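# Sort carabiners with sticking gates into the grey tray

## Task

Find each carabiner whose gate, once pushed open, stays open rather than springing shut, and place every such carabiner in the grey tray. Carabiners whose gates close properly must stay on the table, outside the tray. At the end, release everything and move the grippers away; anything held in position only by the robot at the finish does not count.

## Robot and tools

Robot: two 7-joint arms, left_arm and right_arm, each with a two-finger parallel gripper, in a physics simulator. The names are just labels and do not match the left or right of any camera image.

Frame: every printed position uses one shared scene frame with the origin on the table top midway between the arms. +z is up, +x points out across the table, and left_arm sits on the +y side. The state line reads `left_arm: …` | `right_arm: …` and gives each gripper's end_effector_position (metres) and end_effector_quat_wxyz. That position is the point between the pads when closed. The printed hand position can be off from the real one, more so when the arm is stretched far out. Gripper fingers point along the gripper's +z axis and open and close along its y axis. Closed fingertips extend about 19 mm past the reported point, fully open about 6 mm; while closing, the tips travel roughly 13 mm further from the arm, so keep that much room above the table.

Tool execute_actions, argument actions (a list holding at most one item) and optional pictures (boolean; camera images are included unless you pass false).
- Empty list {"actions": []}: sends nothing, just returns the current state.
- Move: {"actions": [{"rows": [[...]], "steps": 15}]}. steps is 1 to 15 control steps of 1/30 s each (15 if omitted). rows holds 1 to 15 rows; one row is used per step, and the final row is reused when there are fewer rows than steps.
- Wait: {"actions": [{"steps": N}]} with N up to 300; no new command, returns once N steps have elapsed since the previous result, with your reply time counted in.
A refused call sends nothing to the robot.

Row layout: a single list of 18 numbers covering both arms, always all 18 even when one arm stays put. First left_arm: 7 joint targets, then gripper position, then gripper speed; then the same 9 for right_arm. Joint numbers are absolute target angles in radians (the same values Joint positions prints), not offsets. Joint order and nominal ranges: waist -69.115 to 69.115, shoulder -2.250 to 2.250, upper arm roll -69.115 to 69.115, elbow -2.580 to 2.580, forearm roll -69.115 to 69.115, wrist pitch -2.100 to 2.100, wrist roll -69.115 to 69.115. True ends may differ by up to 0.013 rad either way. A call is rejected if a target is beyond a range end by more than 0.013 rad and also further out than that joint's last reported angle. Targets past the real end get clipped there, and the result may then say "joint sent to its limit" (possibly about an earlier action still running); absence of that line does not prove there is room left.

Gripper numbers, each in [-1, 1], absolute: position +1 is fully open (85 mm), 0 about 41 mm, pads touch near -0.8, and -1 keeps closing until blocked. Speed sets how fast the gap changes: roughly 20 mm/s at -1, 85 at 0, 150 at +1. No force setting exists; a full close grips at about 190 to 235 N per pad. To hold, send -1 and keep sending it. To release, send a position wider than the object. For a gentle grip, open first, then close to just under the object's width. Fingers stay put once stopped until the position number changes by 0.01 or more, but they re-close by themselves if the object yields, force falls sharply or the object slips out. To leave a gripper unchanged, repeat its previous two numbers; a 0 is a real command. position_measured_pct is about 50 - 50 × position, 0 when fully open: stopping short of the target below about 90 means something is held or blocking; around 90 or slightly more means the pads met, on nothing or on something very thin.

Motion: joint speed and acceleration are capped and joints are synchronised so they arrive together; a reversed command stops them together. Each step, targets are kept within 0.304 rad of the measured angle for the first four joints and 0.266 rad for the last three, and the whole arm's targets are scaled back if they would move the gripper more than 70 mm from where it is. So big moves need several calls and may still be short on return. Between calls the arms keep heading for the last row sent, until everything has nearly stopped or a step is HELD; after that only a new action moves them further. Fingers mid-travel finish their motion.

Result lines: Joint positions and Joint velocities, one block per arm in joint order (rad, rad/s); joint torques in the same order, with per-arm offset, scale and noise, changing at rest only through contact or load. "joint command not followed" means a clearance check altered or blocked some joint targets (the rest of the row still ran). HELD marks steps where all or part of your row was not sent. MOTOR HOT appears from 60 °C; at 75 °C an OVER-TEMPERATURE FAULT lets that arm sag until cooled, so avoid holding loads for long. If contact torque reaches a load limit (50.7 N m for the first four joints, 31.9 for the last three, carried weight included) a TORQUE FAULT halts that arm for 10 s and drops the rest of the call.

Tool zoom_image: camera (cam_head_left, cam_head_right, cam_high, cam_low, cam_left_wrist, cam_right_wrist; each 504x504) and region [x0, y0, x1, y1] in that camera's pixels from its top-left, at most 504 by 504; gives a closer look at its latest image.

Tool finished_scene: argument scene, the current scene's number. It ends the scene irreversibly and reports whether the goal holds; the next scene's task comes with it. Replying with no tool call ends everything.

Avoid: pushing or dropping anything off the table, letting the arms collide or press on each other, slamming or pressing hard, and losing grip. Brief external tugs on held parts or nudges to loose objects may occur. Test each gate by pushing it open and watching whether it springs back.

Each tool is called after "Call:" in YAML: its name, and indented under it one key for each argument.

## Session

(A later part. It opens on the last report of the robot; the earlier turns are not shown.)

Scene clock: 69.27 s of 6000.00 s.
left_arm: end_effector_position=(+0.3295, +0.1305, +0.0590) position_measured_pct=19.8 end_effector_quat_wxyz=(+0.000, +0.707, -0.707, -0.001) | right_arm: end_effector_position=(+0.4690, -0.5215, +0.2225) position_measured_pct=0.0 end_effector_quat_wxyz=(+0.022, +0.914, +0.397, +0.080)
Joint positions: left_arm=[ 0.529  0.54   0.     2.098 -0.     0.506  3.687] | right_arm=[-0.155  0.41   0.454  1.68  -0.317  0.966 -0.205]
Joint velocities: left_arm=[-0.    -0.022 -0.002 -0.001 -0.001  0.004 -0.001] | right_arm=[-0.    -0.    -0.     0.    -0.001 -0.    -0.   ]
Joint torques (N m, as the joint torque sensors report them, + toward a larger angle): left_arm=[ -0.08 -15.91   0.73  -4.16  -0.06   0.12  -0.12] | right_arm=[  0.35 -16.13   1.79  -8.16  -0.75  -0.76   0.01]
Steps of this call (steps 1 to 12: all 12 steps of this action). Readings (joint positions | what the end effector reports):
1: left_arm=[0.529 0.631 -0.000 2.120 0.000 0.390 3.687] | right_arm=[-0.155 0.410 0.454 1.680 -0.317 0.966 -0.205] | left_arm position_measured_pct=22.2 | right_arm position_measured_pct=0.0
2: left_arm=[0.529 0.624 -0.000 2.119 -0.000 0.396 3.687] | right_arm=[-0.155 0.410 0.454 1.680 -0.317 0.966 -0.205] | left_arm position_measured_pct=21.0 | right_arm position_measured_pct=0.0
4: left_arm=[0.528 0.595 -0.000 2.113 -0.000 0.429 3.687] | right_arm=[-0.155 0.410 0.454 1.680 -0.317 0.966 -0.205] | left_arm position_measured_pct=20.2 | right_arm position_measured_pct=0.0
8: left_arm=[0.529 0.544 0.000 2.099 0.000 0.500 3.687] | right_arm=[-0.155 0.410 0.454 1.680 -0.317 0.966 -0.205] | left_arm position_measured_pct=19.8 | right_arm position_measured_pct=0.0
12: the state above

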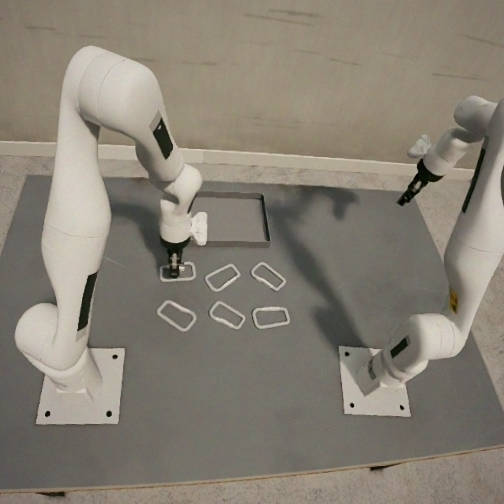

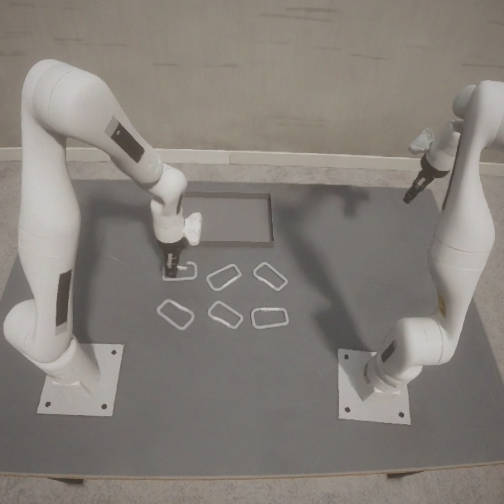

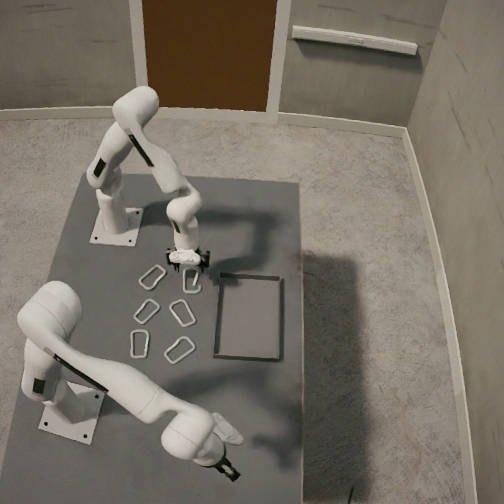

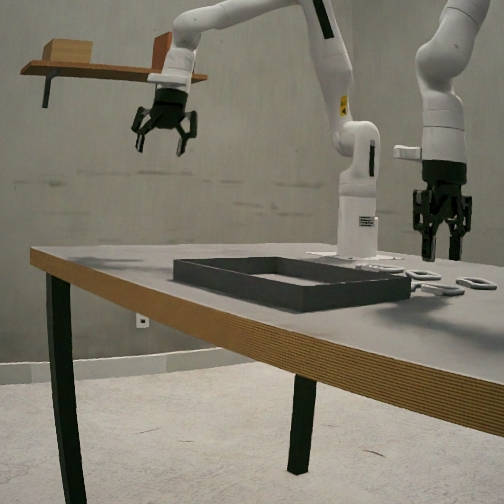

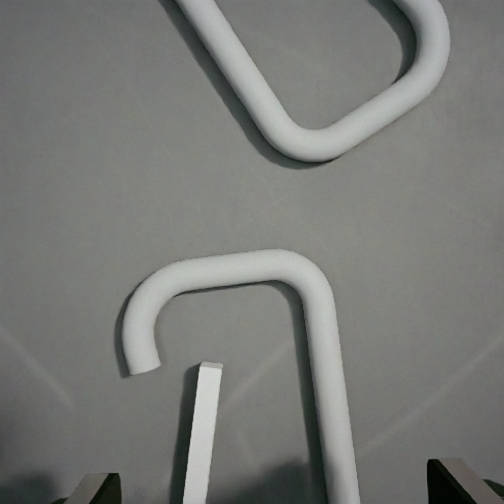

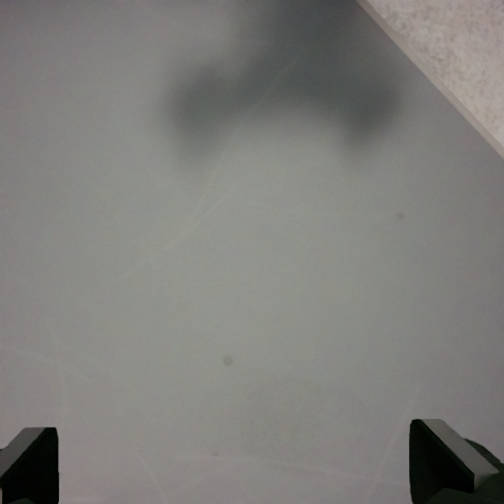

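Call:
execute_actions:
  actions:
    - {"rows":[[0.5557,0.5433,0,2.1533,0,0.445,3.799,-0.4,1,-0.155,0.41,0.454,1.68,-0.317,0.966,-0.205,1,0]],"steps":13}
  pictures: false

Call:
execute_actions:
  actions:
    - {"rows":[[0.5557,0.6186,0,2.1694,0,0.3536,3.799,-0.4,1,-0.155,0.41,0.454,1.68,-0.317,0.966,-0.205,1,0]],"steps":13}
  pictures: false

Call:
execute_actions:
  actions:
    - {"rows":[[0.5557,0.6186,0,2.1694,0,0.3536,3.799,-1,0,-0.155,0.41,0.454,1.68,-0.317,0.966,-0.205,1,0]],"steps":12}
  pictures: false

Call:
execute_actions:
  actions:
    - {"rows":[[0.5557,0.4452,0,2.1187,0,0.5777,3.799,-1,0,-0.155,0.41,0.454,1.68,-0.317,0.966,-0.205,1,0]],"steps":12}

Scene clock: 76.60 s of 6000.00 s.
left_arm: end_effector_position=(+0.3116, +0.1304, +0.0499) position_measured_pct=68.3 end_effector_quat_wxyz=(+0.000, +0.737, -0.676, -0.000) | right_arm: end_effector_position=(+0.4690, -0.5215, +0.2225) position_measured_pct=0.0 end_effector_quat_wxyz=(+0.022, +0.914, +0.397, +0.080)
Joint positions: left_arm=[0.555 0.543 0.    2.153 0.    0.445 3.799] | right_arm=[-0.155  0.41   0.454  1.68  -0.317  0.966 -0.205]
Joint velocities: left_arm=[ 0.004  0.     0.001  0.001  0.    -0.002 -0.   ] | right_arm=[ 0.001 -0.     0.001 -0.    -0.001 -0.001 -0.   ]
Joint torques (N m, as the joint torque sensors report them, + toward a larger angle): left_arm=[ -0.08 -15.11   0.43  -3.92  -0.07   0.26  -0.39] | right_arm=[  0.37 -16.28   1.77  -8.25  -0.68  -0.73  -0.04]
Steps of this call (steps 1 to 15: the robot went on to your last target; steps 16 to 90: nothing new was sent; then 3.90 s passed at rest; steps 91 to 103: all 13 steps of this action). Readings (joint positions | what the end effector reports):
91: left_arm=[0.529 0.538 -0.000 2.099 -0.000 0.505 3.689] | right_arm=[-0.155 0.410 0.454 1.680 -0.317 0.966 -0.205] | left_arm position_measured_pct=19.8 | right_arm position_measured_pct=0.0
92: left_arm=[0.533 0.538 -0.001 2.103 -0.000 0.499 3.698] | right_arm=[-0.155 0.410 0.454 1.680 -0.317 0.966 -0.205] | left_arm position_measured_pct=21.0 | right_arm position_measured_pct=0.0
94: left_arm=[0.545 0.541 -0.001 2.127 -0.000 0.473 3.746] | right_arm=[-0.155 0.410 0.454 1.680 -0.317 0.966 -0.205] | left_arm position_measured_pct=28.6 | right_arm position_measured_pct=0.0
98: left_arm=[0.554 0.543 0.001 2.152 0.000 0.446 3.798] | right_arm=[-0.155 0.410 0.454 1.680 -0.317 0.966 -0.205] | left_arm position_measured_pct=48.4 | right_arm position_measured_pct=0.0
103: the state above

Scene clock: 77.03 s of 6000.00 s.
left_arm: end_effector_position=(+0.3117, +0.1300, +0.0218) position_measured_pct=69.8 end_effector_quat_wxyz=(-0.000, +0.736, -0.677, +0.001) | right_arm: end_effector_position=(+0.4690, -0.5215, +0.2225) position_measured_pct=0.0 end_effector_quat_wxyz=(+0.022, +0.914, +0.397, +0.080)
Joint positions: left_arm=[0.556 0.617 0.    2.169 0.    0.354 3.799] | right_arm=[-0.155  0.41   0.454  1.68  -0.317  0.966 -0.205]
Joint velocities: left_arm=[ 0.     0.012  0.001  0.001 -0.    -0.001 -0.   ] | right_arm=[ 0.001 -0.     0.001  0.    -0.001  0.    -0.   ]
Joint torques (N m, as the joint torque sensors report them, + toward a larger angle): left_arm=[  0.09 -15.68   0.49  -3.14   0.25   0.04  -0.07] | right_arm=[  0.5  -16.23   1.75  -8.19  -0.65  -0.82   0.07]
Steps of this call (steps 1 to 13: all 13 steps of this action). Readings (joint positions | what the end effector reports):
1: left_arm=[0.555 0.545 0.000 2.153 0.000 0.444 3.799] | right_arm=[-0.155 0.410 0.454 1.680 -0.317 0.966 -0.205] | left_arm position_measured_pct=69.0 | right_arm position_measured_pct=0.0
2: left_arm=[0.555 0.551 0.000 2.154 0.000 0.438 3.799] | right_arm=[-0.155 0.410 0.454 1.680 -0.317 0.966 -0.205] | left_arm position_measured_pct=69.4 | right_arm position_measured_pct=0.0
4: left_arm=[0.556 0.581 0.000 2.160 0.000 0.405 3.799] | right_arm=[-0.155 0.410 0.454 1.680 -0.317 0.966 -0.205] | left_arm position_measured_pct=69.8 | right_arm position_measured_pct=0.0
8: left_arm=[0.556 0.614 -0.000 2.169 -0.000 0.356 3.799] | right_arm=[-0.155 0.410 0.454 1.680 -0.317 0.966 -0.205] | left_arm position_measured_pct=69.8 | right_arm position_measured_pct=0.0
13: the state above

Scene clock: 77.43 s of 6000.00 s.
left_arm: end_effector_position=(+0.3115, +0.1302, +0.0218) position_measured_pct=86.5 end_effector_quat_wxyz=(-0.000, +0.736, -0.677, +0.000) | right_arm: end_effector_position=(+0.4690, -0.5215, +0.2225) position_measured_pct=0.0 end_effector_quat_wxyz=(+0.022, +0.914, +0.397, +0.080)
Joint positions: left_arm=[ 0.556  0.617  0.     2.17  -0.     0.354  3.799] | right_arm=[-0.155  0.41   0.454  1.68  -0.317  0.966 -0.205]
Joint velocities: left_arm=[-0.001 -0.     0.001  0.002  0.    -0.    -0.   ] | right_arm=[ 0.  0.  0.  0.  0.  0. -0.]
Joint torques (N m, as the joint torque sensors report them, + toward a larger angle): left_arm=[  0.36 -14.74   0.51  -3.15  -0.11  -0.52  -0.1 ] | right_arm=[  0.39 -16.27   1.9   -8.34  -0.7   -0.77   0.06]
Steps of this call (steps 1 to 12: all 12 steps of this action). Readings (joint positions | what the end effector reports):
1: left_arm=[0.556 0.618 0.000 2.169 0.000 0.354 3.799] | right_arm=[-0.155 0.410 0.454 1.680 -0.317 0.966 -0.205] | left_arm position_measured_pct=69.8 | right_arm position_measured_pct=0.0
2: left_arm=[0.556 0.618 0.000 2.169 -0.000 0.354 3.799] | right_arm=[-0.155 0.410 0.454 1.680 -0.317 0.966 -0.205] | left_arm position_measured_pct=70.2 | right_arm position_measured_pct=0.0
4: left_arm=[0.556 0.618 -0.000 2.169 -0.000 0.354 3.799] | right_arm=[-0.155 0.410 0.454 1.680 -0.317 0.966 -0.205] | left_arm position_measured_pct=74.6 | right_arm position_measured_pct=0.0
8: left_arm=[0.556 0.618 0.000 2.169 -0.000 0.354 3.799] | right_arm=[-0.155 0.410 0.454 1.680 -0.317 0.966 -0.205] | left_arm position_measured_pct=84.1 | right_arm position_measured_pct=0.0
12: the state above

Scene clock: 77.83 s of 6000.00 s.
left_arm: end_effector_position=(+0.3108, +0.1306, +0.0877) position_measured_pct=86.5 end_effector_quat_wxyz=(+0.000, +0.736, -0.677, -0.002) | right_arm: end_effector_position=(+0.4690, -0.5215, +0.2225) position_measured_pct=0.0 end_effector_quat_wxyz=(+0.022, +0.914, +0.397, +0.080)
Joint positions: left_arm=[0.556 0.451 0.    2.119 0.    0.576 3.799] | right_arm=[-0.155  0.41   0.454  1.68  -0.317  0.966 -0.205]
Joint velocities: left_arm=[-0.001 -0.023  0.    -0.002  0.     0.044 -0.   ] | right_arm=[-0.    -0.    -0.001  0.    -0.    -0.001 -0.   ]
Joint torques (N m, as the joint torque sensors report them, + toward a larger angle): left_arm=[ -0.26 -13.15   0.59  -4.6   -0.04  -0.24  -0.1 ] | right_arm=[  0.3  -16.09   1.74  -8.28  -0.67  -0.73   0.  ]
Steps of this call (steps 1 to 12: all 12 steps of this action). Readings (joint positions | what the end effector reports):
1: left_arm=[0.556 0.616 0.000 2.169 -0.000 0.355 3.799] | right_arm=[-0.155 0.410 0.454 1.680 -0.317 0.966 -0.205] | left_arm position_measured_pct=86.5 | right_arm position_measured_pct=0.0
2: left_arm=[0.556 0.610 -0.000 2.168 -0.000 0.362 3.799] | right_arm=[-0.155 0.410 0.454 1.680 -0.317 0.966 -0.205] | left_arm position_measured_pct=86.5 | right_arm position_measured_pct=0.0
4: left_arm=[0.556 0.580 -0.000 2.160 -0.000 0.397 3.799] | right_arm=[-0.155 0.410 0.454 1.680 -0.317 0.966 -0.205] | left_arm position_measured_pct=86.5 | right_arm position_measured_pct=0.0
8: left_arm=[0.556 0.484 0.000 2.130 0.000 0.525 3.799] | right_arm=[-0.155 0.410 0.454 1.680 -0.317 0.966 -0.205] | left_arm position_measured_pct=86.5 | right_arm position_measured_pct=0.0
12: the state above

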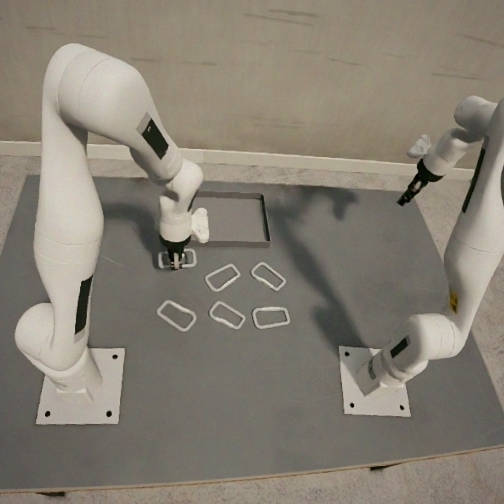

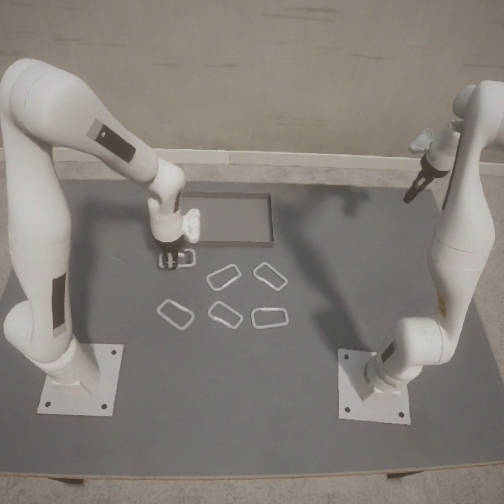

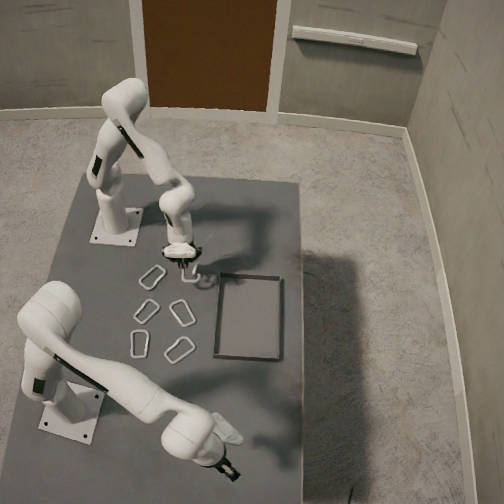

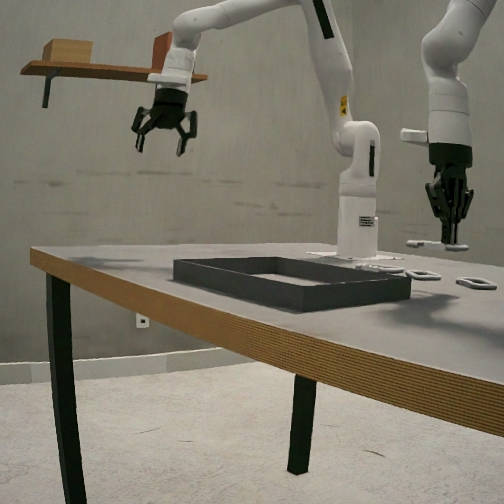

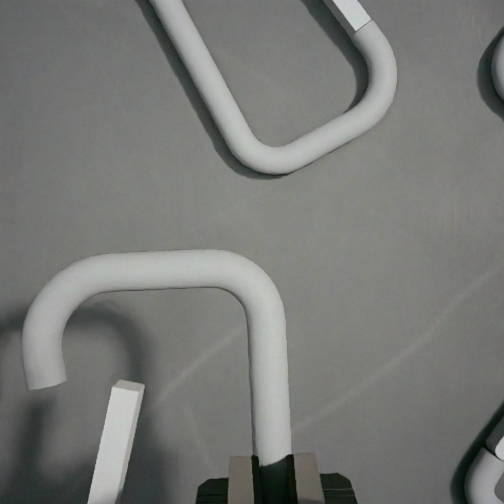

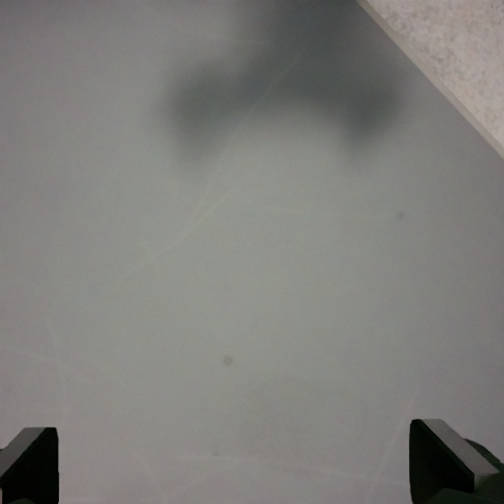

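Call:
execute_actions:
  actions:
    - {"rows":[[0.527,0.539,0,1.92,0,0.682,3.76,-1,0,-0.155,0.41,0.454,1.68,-0.317,0.966,-0.205,1,0]],"steps":7}
  pictures: false

Call:
execute_actions:
  actions:
    - {"rows":[[0.498,0.633,0,1.722,0,0.786,3.72,-1,0,-0.155,0.41,0.454,1.68,-0.317,0.966,-0.205,1,0]],"steps":6}
  pictures: false

Call:
execute_actions:
  actions:
    - {"rows":[[0.4698,0.7274,0,1.524,0,0.8902,3.68,-1,0,-0.155,0.41,0.454,1.68,-0.317,0.966,-0.205,1,0]],"steps":11}
  pictures: false

Call:
execute_actions:
  actions:
    - {"rows":[[0.4698,0.8281,0,1.5641,0,0.7494,3.68,-1,0,-0.155,0.41,0.454,1.68,-0.317,0.966,-0.205,1,0]],"steps":13}
  pictures: false

Call:
execute_actions:
  actions:
    - {"rows":[[0.4698,0.8281,0,1.5641,0,0.7494,3.68,-0.4,0,-0.155,0.41,0.454,1.68,-0.317,0.966,-0.205,1,0]],"steps":9}
  pictures: false

Call:
execute_actions:
  actions:
    - {"rows":[[0.4698,0.7274,0,1.524,0,0.8902,3.68,-0.4,0,-0.155,0.41,0.454,1.68,-0.317,0.966,-0.205,1,0]],"steps":9}

Call:
execute_actions:
  actions:
    - {"rows":[[0.64,0.67,0,1.64,0,0.83,4.1,0.6,0,-0.155,0.41,0.454,1.68,-0.317,0.966,-0.205,1,0]],"steps":10}
  pictures: false

Call:
execute_actions:
  actions:
    - {"rows":[[0.8043,0.6715,0,1.7827,0,0.6874,4.484,0.6,0,-0.155,0.41,0.454,1.68,-0.317,0.966,-0.205,1,0]],"steps":15}
  pictures: false

Call:
execute_actions:
  actions:
    - {"steps":6}

Scene clock: 91.23 s of 6000.00 s.
left_arm: end_effector_position=(+0.3443, +0.1168, +0.0889) position_measured_pct=86.5 end_effector_quat_wxyz=(+0.000, +0.735, -0.678, -0.002) | right_arm: end_effector_position=(+0.4690, -0.5215, +0.2225) position_measured_pct=0.0 end_effector_quat_wxyz=(+0.022, +0.914, +0.397, +0.080)
Joint positions: left_arm=[0.538 0.502 0.    2.006 0.    0.637 3.777] | right_arm=[-0.155  0.41   0.454  1.68  -0.317  0.966 -0.205]
Joint velocities: left_arm=[-0.116  0.385 -0.01  -0.881 -0.002  0.436 -0.175] | right_arm=[-0.004 -0.     0.001  0.     0.001  0.001 -0.   ]
Joint torques (N m, as the joint torque sensors report them, + toward a larger angle): left_arm=[  0.09 -17.48   0.37  -5.03   0.    -0.08   0.07] | right_arm=[  0.4  -16.14   1.98  -8.25  -0.56  -0.76   0.01]
Steps of this call (steps 1 to 15: the robot went on to your last target; steps 16 to 90: nothing new was sent; then 10.17 s passed at rest; steps 91 to 97: all 7 steps of this action). Readings (joint positions | what the end effector reports):
91: left_arm=[0.555 0.446 0.000 2.118 0.000 0.578 3.799] | right_arm=[-0.155 0.410 0.454 1.680 -0.317 0.966 -0.205] | left_arm position_measured_pct=86.5 | right_arm position_measured_pct=0.0
92: left_arm=[0.554 0.449 0.000 2.113 0.000 0.581 3.798] | right_arm=[-0.155 0.410 0.454 1.680 -0.317 0.966 -0.205] | left_arm position_measured_pct=86.5 | right_arm position_measured_pct=0.0
94: left_arm=[0.550 0.464 0.000 2.086 0.000 0.596 3.793] | right_arm=[-0.155 0.410 0.454 1.680 -0.317 0.966 -0.205] | left_arm position_measured_pct=86.5 | right_arm position_measured_pct=0.0
97: the state above

Scene clock: 91.43 s of 6000.00 s.
left_arm: end_effector_position=(+0.4029, +0.0955, +0.0906) position_measured_pct=86.5 end_effector_quat_wxyz=(-0.000, +0.731, -0.683, +0.000) | right_arm: end_effector_position=(+0.4690, -0.5215, +0.2225) position_measured_pct=0.0 end_effector_quat_wxyz=(+0.022, +0.914, +0.397, +0.080)
Joint positions: left_arm=[ 0.51   0.593 -0.     1.807 -0.     0.741  3.737] | right_arm=[-0.155  0.41   0.454  1.68  -0.317  0.966 -0.205]
Joint velocities: left_arm=[-0.119  0.378 -0.005 -0.872 -0.001  0.451 -0.177] | right_arm=[-0.001  0.    -0.001 -0.     0.     0.    -0.   ]
Joint torques (N m, as the joint torque sensors report them, + toward a larger angle): left_arm=[  0.34 -18.5    0.98  -5.19   0.19   0.47  -0.38] | right_arm=[  0.31 -16.25   1.76  -8.3   -0.63  -0.73  -0.03]
Steps of this call (steps 1 to 6: all 6 steps of this action). Readings (joint positions | what the end effector reports):
1: left_arm=[0.535 0.515 0.000 1.977 0.000 0.652 3.771] | right_arm=[-0.155 0.410 0.454 1.680 -0.317 0.966 -0.205] | left_arm position_measured_pct=86.5 | right_arm position_measured_pct=0.0
2: left_arm=[0.530 0.530 0.000 1.945 0.000 0.669 3.765] | right_arm=[-0.155 0.410 0.454 1.680 -0.317 0.966 -0.205] | left_arm position_measured_pct=86.5 | right_arm position_measured_pct=0.0
4: left_arm=[0.520 0.564 0.000 1.873 0.000 0.707 3.750] | right_arm=[-0.155 0.410 0.454 1.680 -0.317 0.966 -0.205] | left_arm position_measured_pct=86.5 | right_arm position_measured_pct=0.0
6: the state above

Scene clock: 91.80 s of 6000.00 s.
left_arm: end_effector_position=(+0.4799, +0.0749, +0.0920) position_measured_pct=86.5 end_effector_quat_wxyz=(-0.001, +0.725, -0.689, +0.002) | right_arm: end_effector_position=(+0.4690, -0.5215, +0.2225) position_measured_pct=0.0 end_effector_quat_wxyz=(+0.022, +0.914, +0.397, +0.080)
Joint positions: left_arm=[ 0.471  0.722 -0.001  1.527 -0.     0.888  3.68 ] | right_arm=[-0.155  0.41   0.454  1.68  -0.317  0.966 -0.205]
Joint velocities: left_arm=[-0.011  0.029 -0.001 -0.077 -0.     0.043 -0.015] | right_arm=[-0.     0.     0.    -0.    -0.     0.001 -0.   ]
Joint torques (N m, as the joint torque sensors report them, + toward a larger angle): left_arm=[  1.41 -22.6    0.78  -5.8    0.09   0.31  -0.04] | right_arm=[  0.38 -16.22   1.86  -8.15  -0.73  -0.67   0.06]
Steps of this call (steps 1 to 11: all 11 steps of this action). Readings (joint positions | what the end effector reports):
1: left_arm=[0.506 0.606 -0.000 1.778 -0.000 0.756 3.731] | right_arm=[-0.155 0.410 0.454 1.680 -0.317 0.966 -0.205] | left_arm position_measured_pct=86.5 | right_arm position_measured_pct=0.0
2: left_arm=[0.502 0.621 0.000 1.747 0.000 0.773 3.725] | right_arm=[-0.155 0.410 0.454 1.680 -0.317 0.966 -0.205] | left_arm position_measured_pct=86.5 | right_arm position_measured_pct=0.0
4: left_arm=[0.491 0.658 0.000 1.673 0.000 0.812 3.710] | right_arm=[-0.155 0.410 0.454 1.680 -0.317 0.966 -0.205] | left_arm position_measured_pct=86.5 | right_arm position_measured_pct=0.0
8: left_arm=[0.475 0.709 -0.000 1.559 -0.000 0.871 3.687] | right_arm=[-0.155 0.410 0.454 1.680 -0.317 0.966 -0.205] | left_arm position_measured_pct=86.5 | right_arm position_measured_pct=0.0
11: the state above

Scene clock: 92.23 s of 6000.00 s.
left_arm: end_effector_position=(+0.4802, +0.0750, +0.0287) position_measured_pct=86.5 end_effector_quat_wxyz=(-0.000, +0.725, -0.689, +0.001) | right_arm: end_effector_position=(+0.4690, -0.5215, +0.2225) position_measured_pct=0.0 end_effector_quat_wxyz=(+0.022, +0.914, +0.397, +0.080)
Joint positions: left_arm=[ 0.47   0.827 -0.     1.564  0.     0.749  3.68 ] | right_arm=[-0.155  0.41   0.454  1.68  -0.317  0.966 -0.205]
Joint velocities: left_arm=[ 0.     0.013 -0.    -0.001  0.001 -0.002  0.001] | right_arm=[-0.    -0.    -0.001 -0.     0.     0.    -0.   ]
Joint torques (N m, as the joint torque sensors report them, + toward a larger angle): left_arm=[  0.06 -22.43   0.51  -6.19  -0.18  -0.29  -0.09] | right_arm=[  0.39 -16.13   1.77  -8.04  -0.73  -0.8    0.06]
Steps of this call (steps 1 to 13: all 13 steps of this action). Readings (joint positions | what the end effector reports):
1: left_arm=[0.471 0.724 -0.001 1.526 -0.000 0.888 3.680] | right_arm=[-0.155 0.410 0.454 1.680 -0.317 0.966 -0.205] | left_arm position_measured_pct=86.5 | right_arm position_measured_pct=0.0
2: left_arm=[0.471 0.731 -0.000 1.527 -0.000 0.881 3.680] | right_arm=[-0.155 0.410 0.454 1.680 -0.317 0.966 -0.205] | left_arm position_measured_pct=86.5 | right_arm position_measured_pct=0.0
4: left_arm=[0.470 0.761 0.000 1.537 0.000 0.843 3.680] | right_arm=[-0.155 0.410 0.454 1.680 -0.317 0.966 -0.205] | left_arm position_measured_pct=86.5 | right_arm position_measured_pct=0.0
8: left_arm=[0.470 0.821 -0.000 1.563 -0.000 0.758 3.680] | right_arm=[-0.155 0.410 0.454 1.680 -0.317 0.966 -0.205] | left_arm position_measured_pct=86.5 | right_arm position_measured_pct=0.0
13: the state above

Scene clock: 92.53 s of 6000.00 s.
left_arm: end_effector_position=(+0.4800, +0.0752, +0.0280) position_measured_pct=70.6 end_effector_quat_wxyz=(-0.000, +0.725, -0.689, +0.000) | right_arm: end_effector_position=(+0.4690, -0.5215, +0.2225) position_measured_pct=0.0 end_effector_quat_wxyz=(+0.022, +0.914, +0.397, +0.080)
Joint positions: left_arm=[0.47  0.828 0.    1.564 0.    0.749 3.68 ] | right_arm=[-0.155  0.41   0.454  1.68  -0.317  0.966 -0.205]
Joint velocities: left_arm=[ 0.001  0.002  0.001  0.     0.    -0.    -0.   ] | right_arm=[ 0.001 -0.     0.    -0.    -0.     0.    -0.   ]
Joint torques (N m, as the joint torque sensors report them, + toward a larger angle): left_arm=[ -0.04 -22.12   0.34  -6.05   0.05  -0.1   -0.08] | right_arm=[  0.4  -16.17   1.68  -8.24  -0.62  -0.76   0.08]
Steps of this call (steps 1 to 9: all 9 steps of this action). Readings (joint positions | what the end effector reports):
1: left_arm=[0.470 0.827 0.000 1.564 0.000 0.749 3.680] | right_arm=[-0.155 0.410 0.454 1.680 -0.317 0.966 -0.205] | left_arm position_measured_pct=86.5 | right_arm position_measured_pct=0.0
2: left_arm=[0.470 0.827 0.000 1.564 0.000 0.749 3.680] | right_arm=[-0.155 0.410 0.454 1.680 -0.317 0.966 -0.205] | left_arm position_measured_pct=86.1 | right_arm position_measured_pct=0.0
4: left_arm=[0.470 0.828 0.000 1.564 0.000 0.749 3.680] | right_arm=[-0.155 0.410 0.454 1.680 -0.317 0.966 -0.205] | left_arm position_measured_pct=81.3 | right_arm position_measured_pct=0.0
8: left_arm=[0.470 0.828 0.000 1.564 -0.000 0.749 3.680] | right_arm=[-0.155 0.410 0.454 1.680 -0.317 0.966 -0.205] | left_arm position_measured_pct=71.8 | right_arm position_measured_pct=0.0
9: the state above

Scene clock: 92.83 s of 6000.00 s.
left_arm: end_effector_position=(+0.4804, +0.0748, +0.0882) position_measured_pct=69.8 end_effector_quat_wxyz=(+0.000, +0.725, -0.689, +0.000) | right_arm: end_effector_position=(+0.4690, -0.5215, +0.2225) position_measured_pct=0.0 end_effector_quat_wxyz=(+0.022, +0.914, +0.397, +0.080)
Joint positions: left_arm=[0.47  0.731 0.    1.523 0.    0.887 3.68 ] | right_arm=[-0.155  0.41   0.454  1.68  -0.317  0.966 -0.205]
Joint velocities: left_arm=[ 0.001 -0.044  0.    -0.031  0.001  0.095 -0.001] | right_arm=[ 0.001  0.    -0.     0.    -0.    -0.001 -0.   ]
Joint torques (N m, as the joint torque sensors report them, + toward a larger angle): left_arm=[  0.05 -15.94   0.72  -5.17  -0.2   -0.12  -0.32] | right_arm=[  0.42 -16.14   1.62  -8.15  -0.7   -0.74   0.06]
Steps of this call (steps 1 to 9: all 9 steps of this action). Readings (joint positions | what the end effector reports):
1: left_arm=[0.470 0.827 -0.000 1.564 0.000 0.750 3.680] | right_arm=[-0.155 0.410 0.454 1.680 -0.317 0.966 -0.205] | left_arm position_measured_pct=70.2 | right_arm position_measured_pct=0.0
2: left_arm=[0.470 0.822 -0.000 1.563 -0.000 0.757 3.680] | right_arm=[-0.155 0.410 0.454 1.680 -0.317 0.966 -0.205] | left_arm position_measured_pct=70.2 | right_arm position_measured_pct=0.0
4: left_arm=[0.470 0.795 -0.000 1.553 -0.000 0.792 3.680] | right_arm=[-0.155 0.410 0.454 1.680 -0.317 0.966 -0.205] | left_arm position_measured_pct=69.8 | right_arm position_measured_pct=0.0
8: left_arm=[0.470 0.734 0.000 1.525 0.000 0.881 3.680] | right_arm=[-0.155 0.410 0.454 1.680 -0.317 0.966 -0.205] | left_arm position_measured_pct=69.8 | right_arm position_measured_pct=0.0
9: the state above

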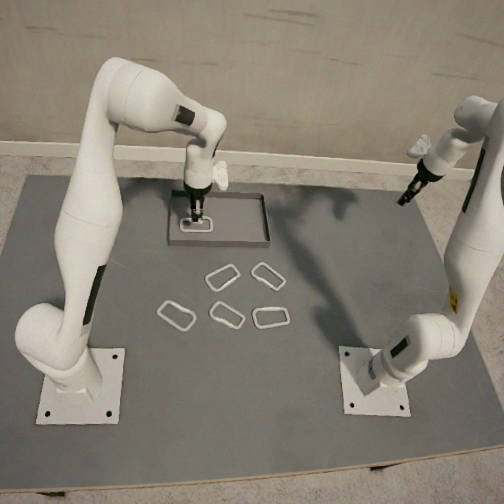

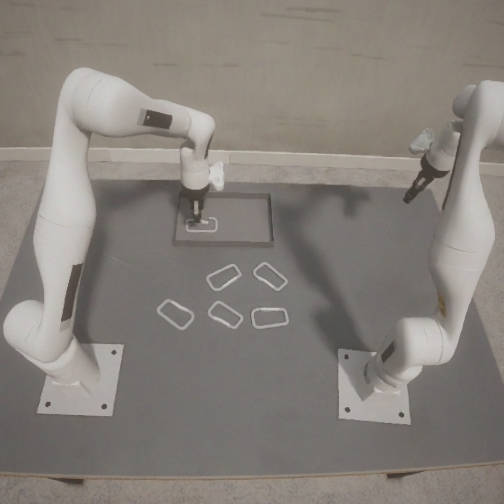

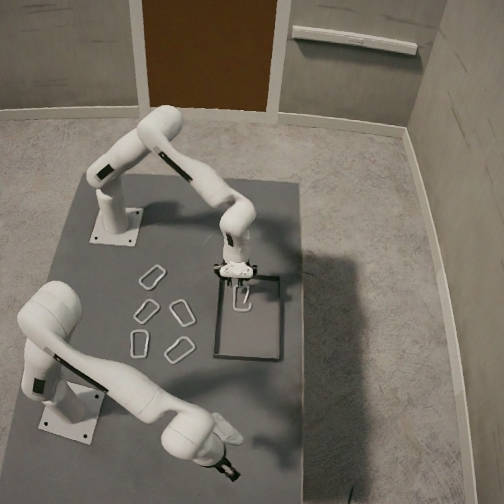

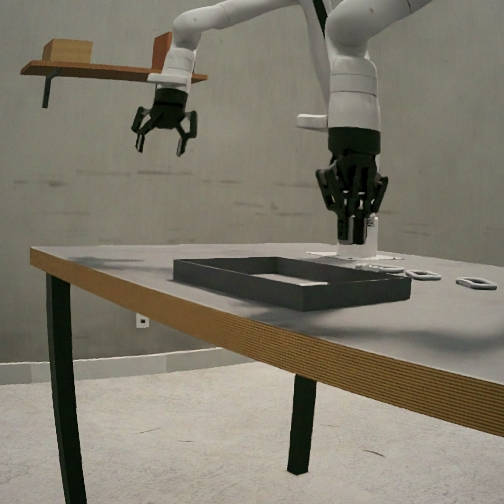

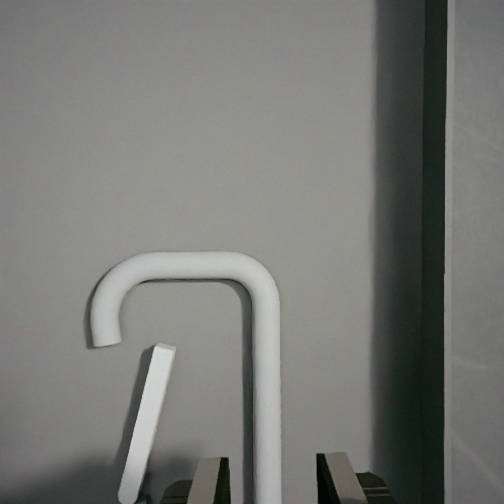

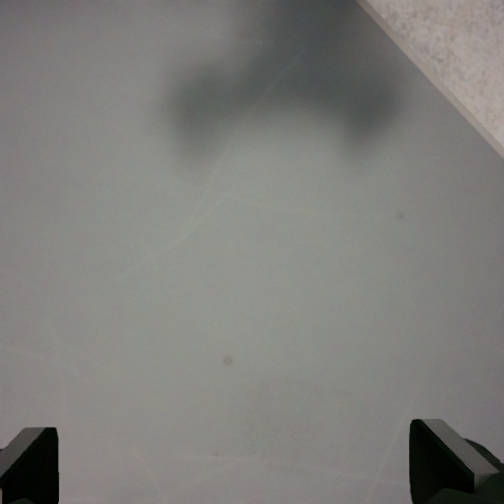

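Scene clock: 93.17 s of 6000.00 s.
left_arm: end_effector_position=(+0.4204, +0.0300, +0.0909) position_measured_pct=47.6 end_effector_quat_wxyz=(+0.001, +0.775, -0.632, +0.001) | right_arm: end_effector_position=(+0.4690, -0.5215, +0.2225) position_measured_pct=0.0 end_effector_quat_wxyz=(+0.022, +0.914, +0.397, +0.080)
Joint positions: left_arm=[0.604 0.682 0.001 1.616 0.    0.842 3.966] | right_arm=[-0.155  0.41   0.454  1.68  -0.317  0.966 -0.205]
Joint velocities: left_arm=[ 0.337 -0.115 -0.019  0.24  -0.008 -0.117  1.215] | right_arm=[ 0.001 -0.     0.001 -0.    -0.     0.001 -0.   ]
Joint torques (N m, as the joint torque sensors report them, + toward a larger angle): left_arm=[ -0.38 -20.78   0.02  -6.81  -0.2    0.24  -0.12] | right_arm=[  0.48 -16.17   1.75  -8.15  -0.61  -0.75   0.17]
Steps of this call (steps 1 to 10: all 10 steps of this action). Readings (joint positions | what the end effector reports):
1: left_arm=[0.471 0.730 -0.000 1.524 -0.000 0.888 3.681] | right_arm=[-0.155 0.410 0.454 1.680 -0.317 0.966 -0.205] | left_arm position_measured_pct=69.8 | right_arm position_measured_pct=0.0
2: left_arm=[0.478 0.727 -0.002 1.528 -0.001 0.886 3.689] | right_arm=[-0.155 0.410 0.454 1.680 -0.317 0.966 -0.205] | left_arm position_measured_pct=69.0 | right_arm position_measured_pct=0.0
4: left_arm=[0.507 0.716 -0.004 1.547 -0.001 0.875 3.730] | right_arm=[-0.155 0.410 0.454 1.680 -0.317 0.966 -0.205] | left_arm position_measured_pct=65.1 | right_arm position_measured_pct=0.0
8: left_arm=[0.580 0.691 0.002 1.598 0.001 0.850 3.885] | right_arm=[-0.155 0.410 0.454 1.680 -0.317 0.966 -0.205] | left_arm position_measured_pct=53.6 | right_arm position_measured_pct=0.0
10: the state above

Scene clock: 93.67 s of 6000.00 s.
left_arm: end_effector_position=(+0.3251, -0.0116, +0.0598) position_measured_pct=20.2 end_effector_quat_wxyz=(+0.000, +0.866, -0.501, -0.001) | right_arm: end_effector_position=(+0.4690, -0.5215, +0.2225) position_measured_pct=0.0 end_effector_quat_wxyz=(+0.022, +0.914, +0.397, +0.080)
Joint positions: left_arm=[0.801 0.672 0.001 1.782 0.    0.688 4.482] | right_arm=[-0.155  0.41   0.454  1.68  -0.317  0.966 -0.205]
Joint velocities: left_arm=[ 0.024 -0.002 -0.009  0.014 -0.004 -0.019  0.077] | right_arm=[ 0.     0.     0.     0.     0.002 -0.    -0.   ]
Joint torques (N m, as the joint torque sensors report them, + toward a larger angle): left_arm=[ -1.13 -19.73  -0.42  -6.28  -0.09  -0.38  -0.3 ] | right_arm=[  0.42 -16.11   1.73  -8.24  -0.66  -0.88  -0.01]
Steps of this call (steps 1 to 15: all 15 steps of this action). Readings (joint positions | what the end effector reports):
1: left_arm=[0.617 0.679 0.001 1.624 0.000 0.837 4.007] | right_arm=[-0.155 0.410 0.454 1.680 -0.317 0.966 -0.205] | left_arm position_measured_pct=44.8 | right_arm position_measured_pct=0.0
2: left_arm=[0.634 0.677 -0.001 1.635 -0.001 0.830 4.045] | right_arm=[-0.155 0.410 0.454 1.680 -0.317 0.966 -0.205] | left_arm position_measured_pct=41.7 | right_arm position_measured_pct=0.0
4: left_arm=[0.682 0.674 -0.003 1.671 -0.001 0.803 4.116] | right_arm=[-0.155 0.410 0.454 1.680 -0.317 0.966 -0.205] | left_arm position_measured_pct=35.7 | right_arm position_measured_pct=0.0
8: left_arm=[0.752 0.673 0.002 1.738 0.001 0.735 4.278] | right_arm=[-0.155 0.410 0.454 1.680 -0.317 0.966 -0.205] | left_arm position_measured_pct=23.8 | right_arm position_measured_pct=0.0
15: the state above

Scene clock: 93.87 s of 6000.00 s.
left_arm: end_effector_position=(+0.3247, -0.0120, +0.0599) position_measured_pct=19.8 end_effector_quat_wxyz=(-0.000, +0.866, -0.501, -0.000) | right_arm: end_effector_position=(+0.4690, -0.5215, +0.2225) position_measured_pct=0.0 end_effector_quat_wxyz=(+0.022, +0.914, +0.397, +0.080)
Joint positions: left_arm=[0.804 0.672 0.    1.783 0.    0.687 4.484] | right_arm=[-0.155  0.41   0.454  1.68  -0.317  0.966 -0.205]
Joint velocities: left_arm=[ 0.007 -0.001  0.    -0.001  0.001 -0.001  0.001] | right_arm=[-0.002  0.    -0.    -0.    -0.001  0.    -0.   ]
Joint torques (N m, as the joint torque sensors report them, + toward a larger angle): left_arm=[  0.27 -19.29   0.42  -5.67  -0.14  -0.09  -0.27] | right_arm=[  0.48 -16.01   1.7   -8.16  -0.63  -0.73   0.04]
Steps of this call (steps 1 to 6: the robot went on to your last target). Readings (joint positions | what the end effector reports):
1: left_arm=[0.801 0.672 0.001 1.782 0.000 0.688 4.483] | right_arm=[-0.155 0.410 0.454 1.680 -0.317 0.966 -0.205] | left_arm position_measured_pct=19.8 | right_arm position_measured_pct=0.0
2: left_arm=[0.802 0.672 0.000 1.783 0.000 0.688 4.484] | right_arm=[-0.155 0.410 0.454 1.680 -0.317 0.966 -0.205] | left_arm position_measured_pct=19.8 | right_arm position_measured_pct=0.0
4: left_arm=[0.803 0.672 0.000 1.783 -0.000 0.687 4.484] | right_arm=[-0.155 0.410 0.454 1.680 -0.317 0.966 -0.205] | left_arm position_measured_pct=19.8 | right_arm position_measured_pct=0.0
6: the state above

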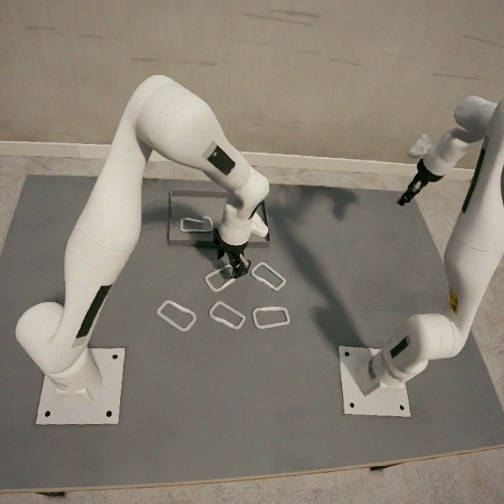

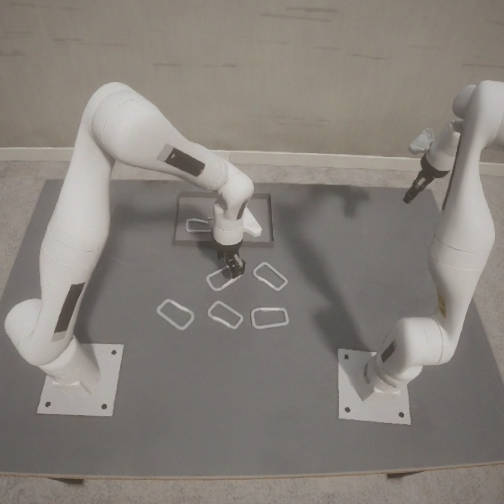

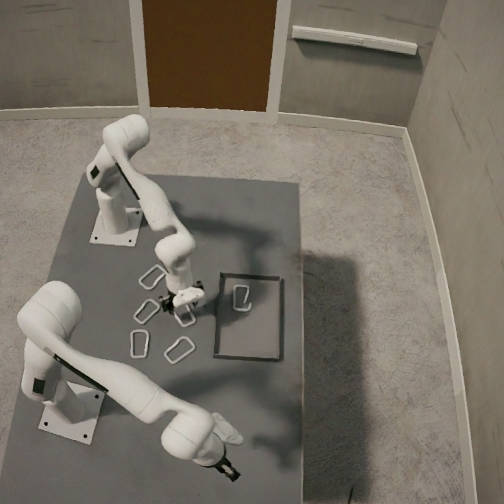

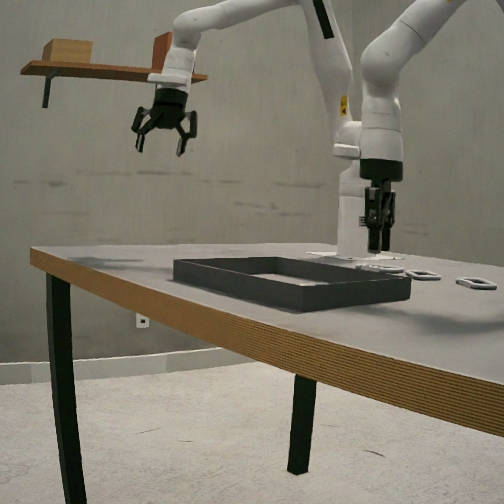

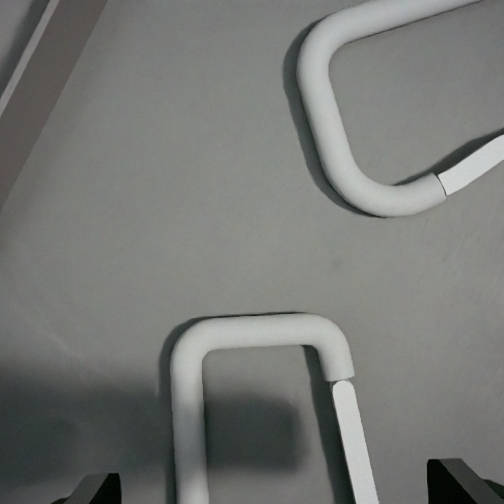

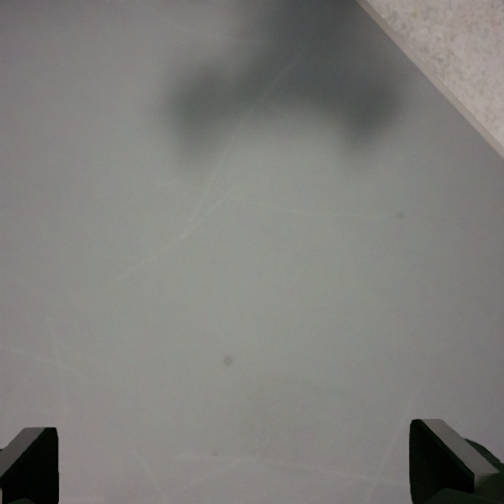

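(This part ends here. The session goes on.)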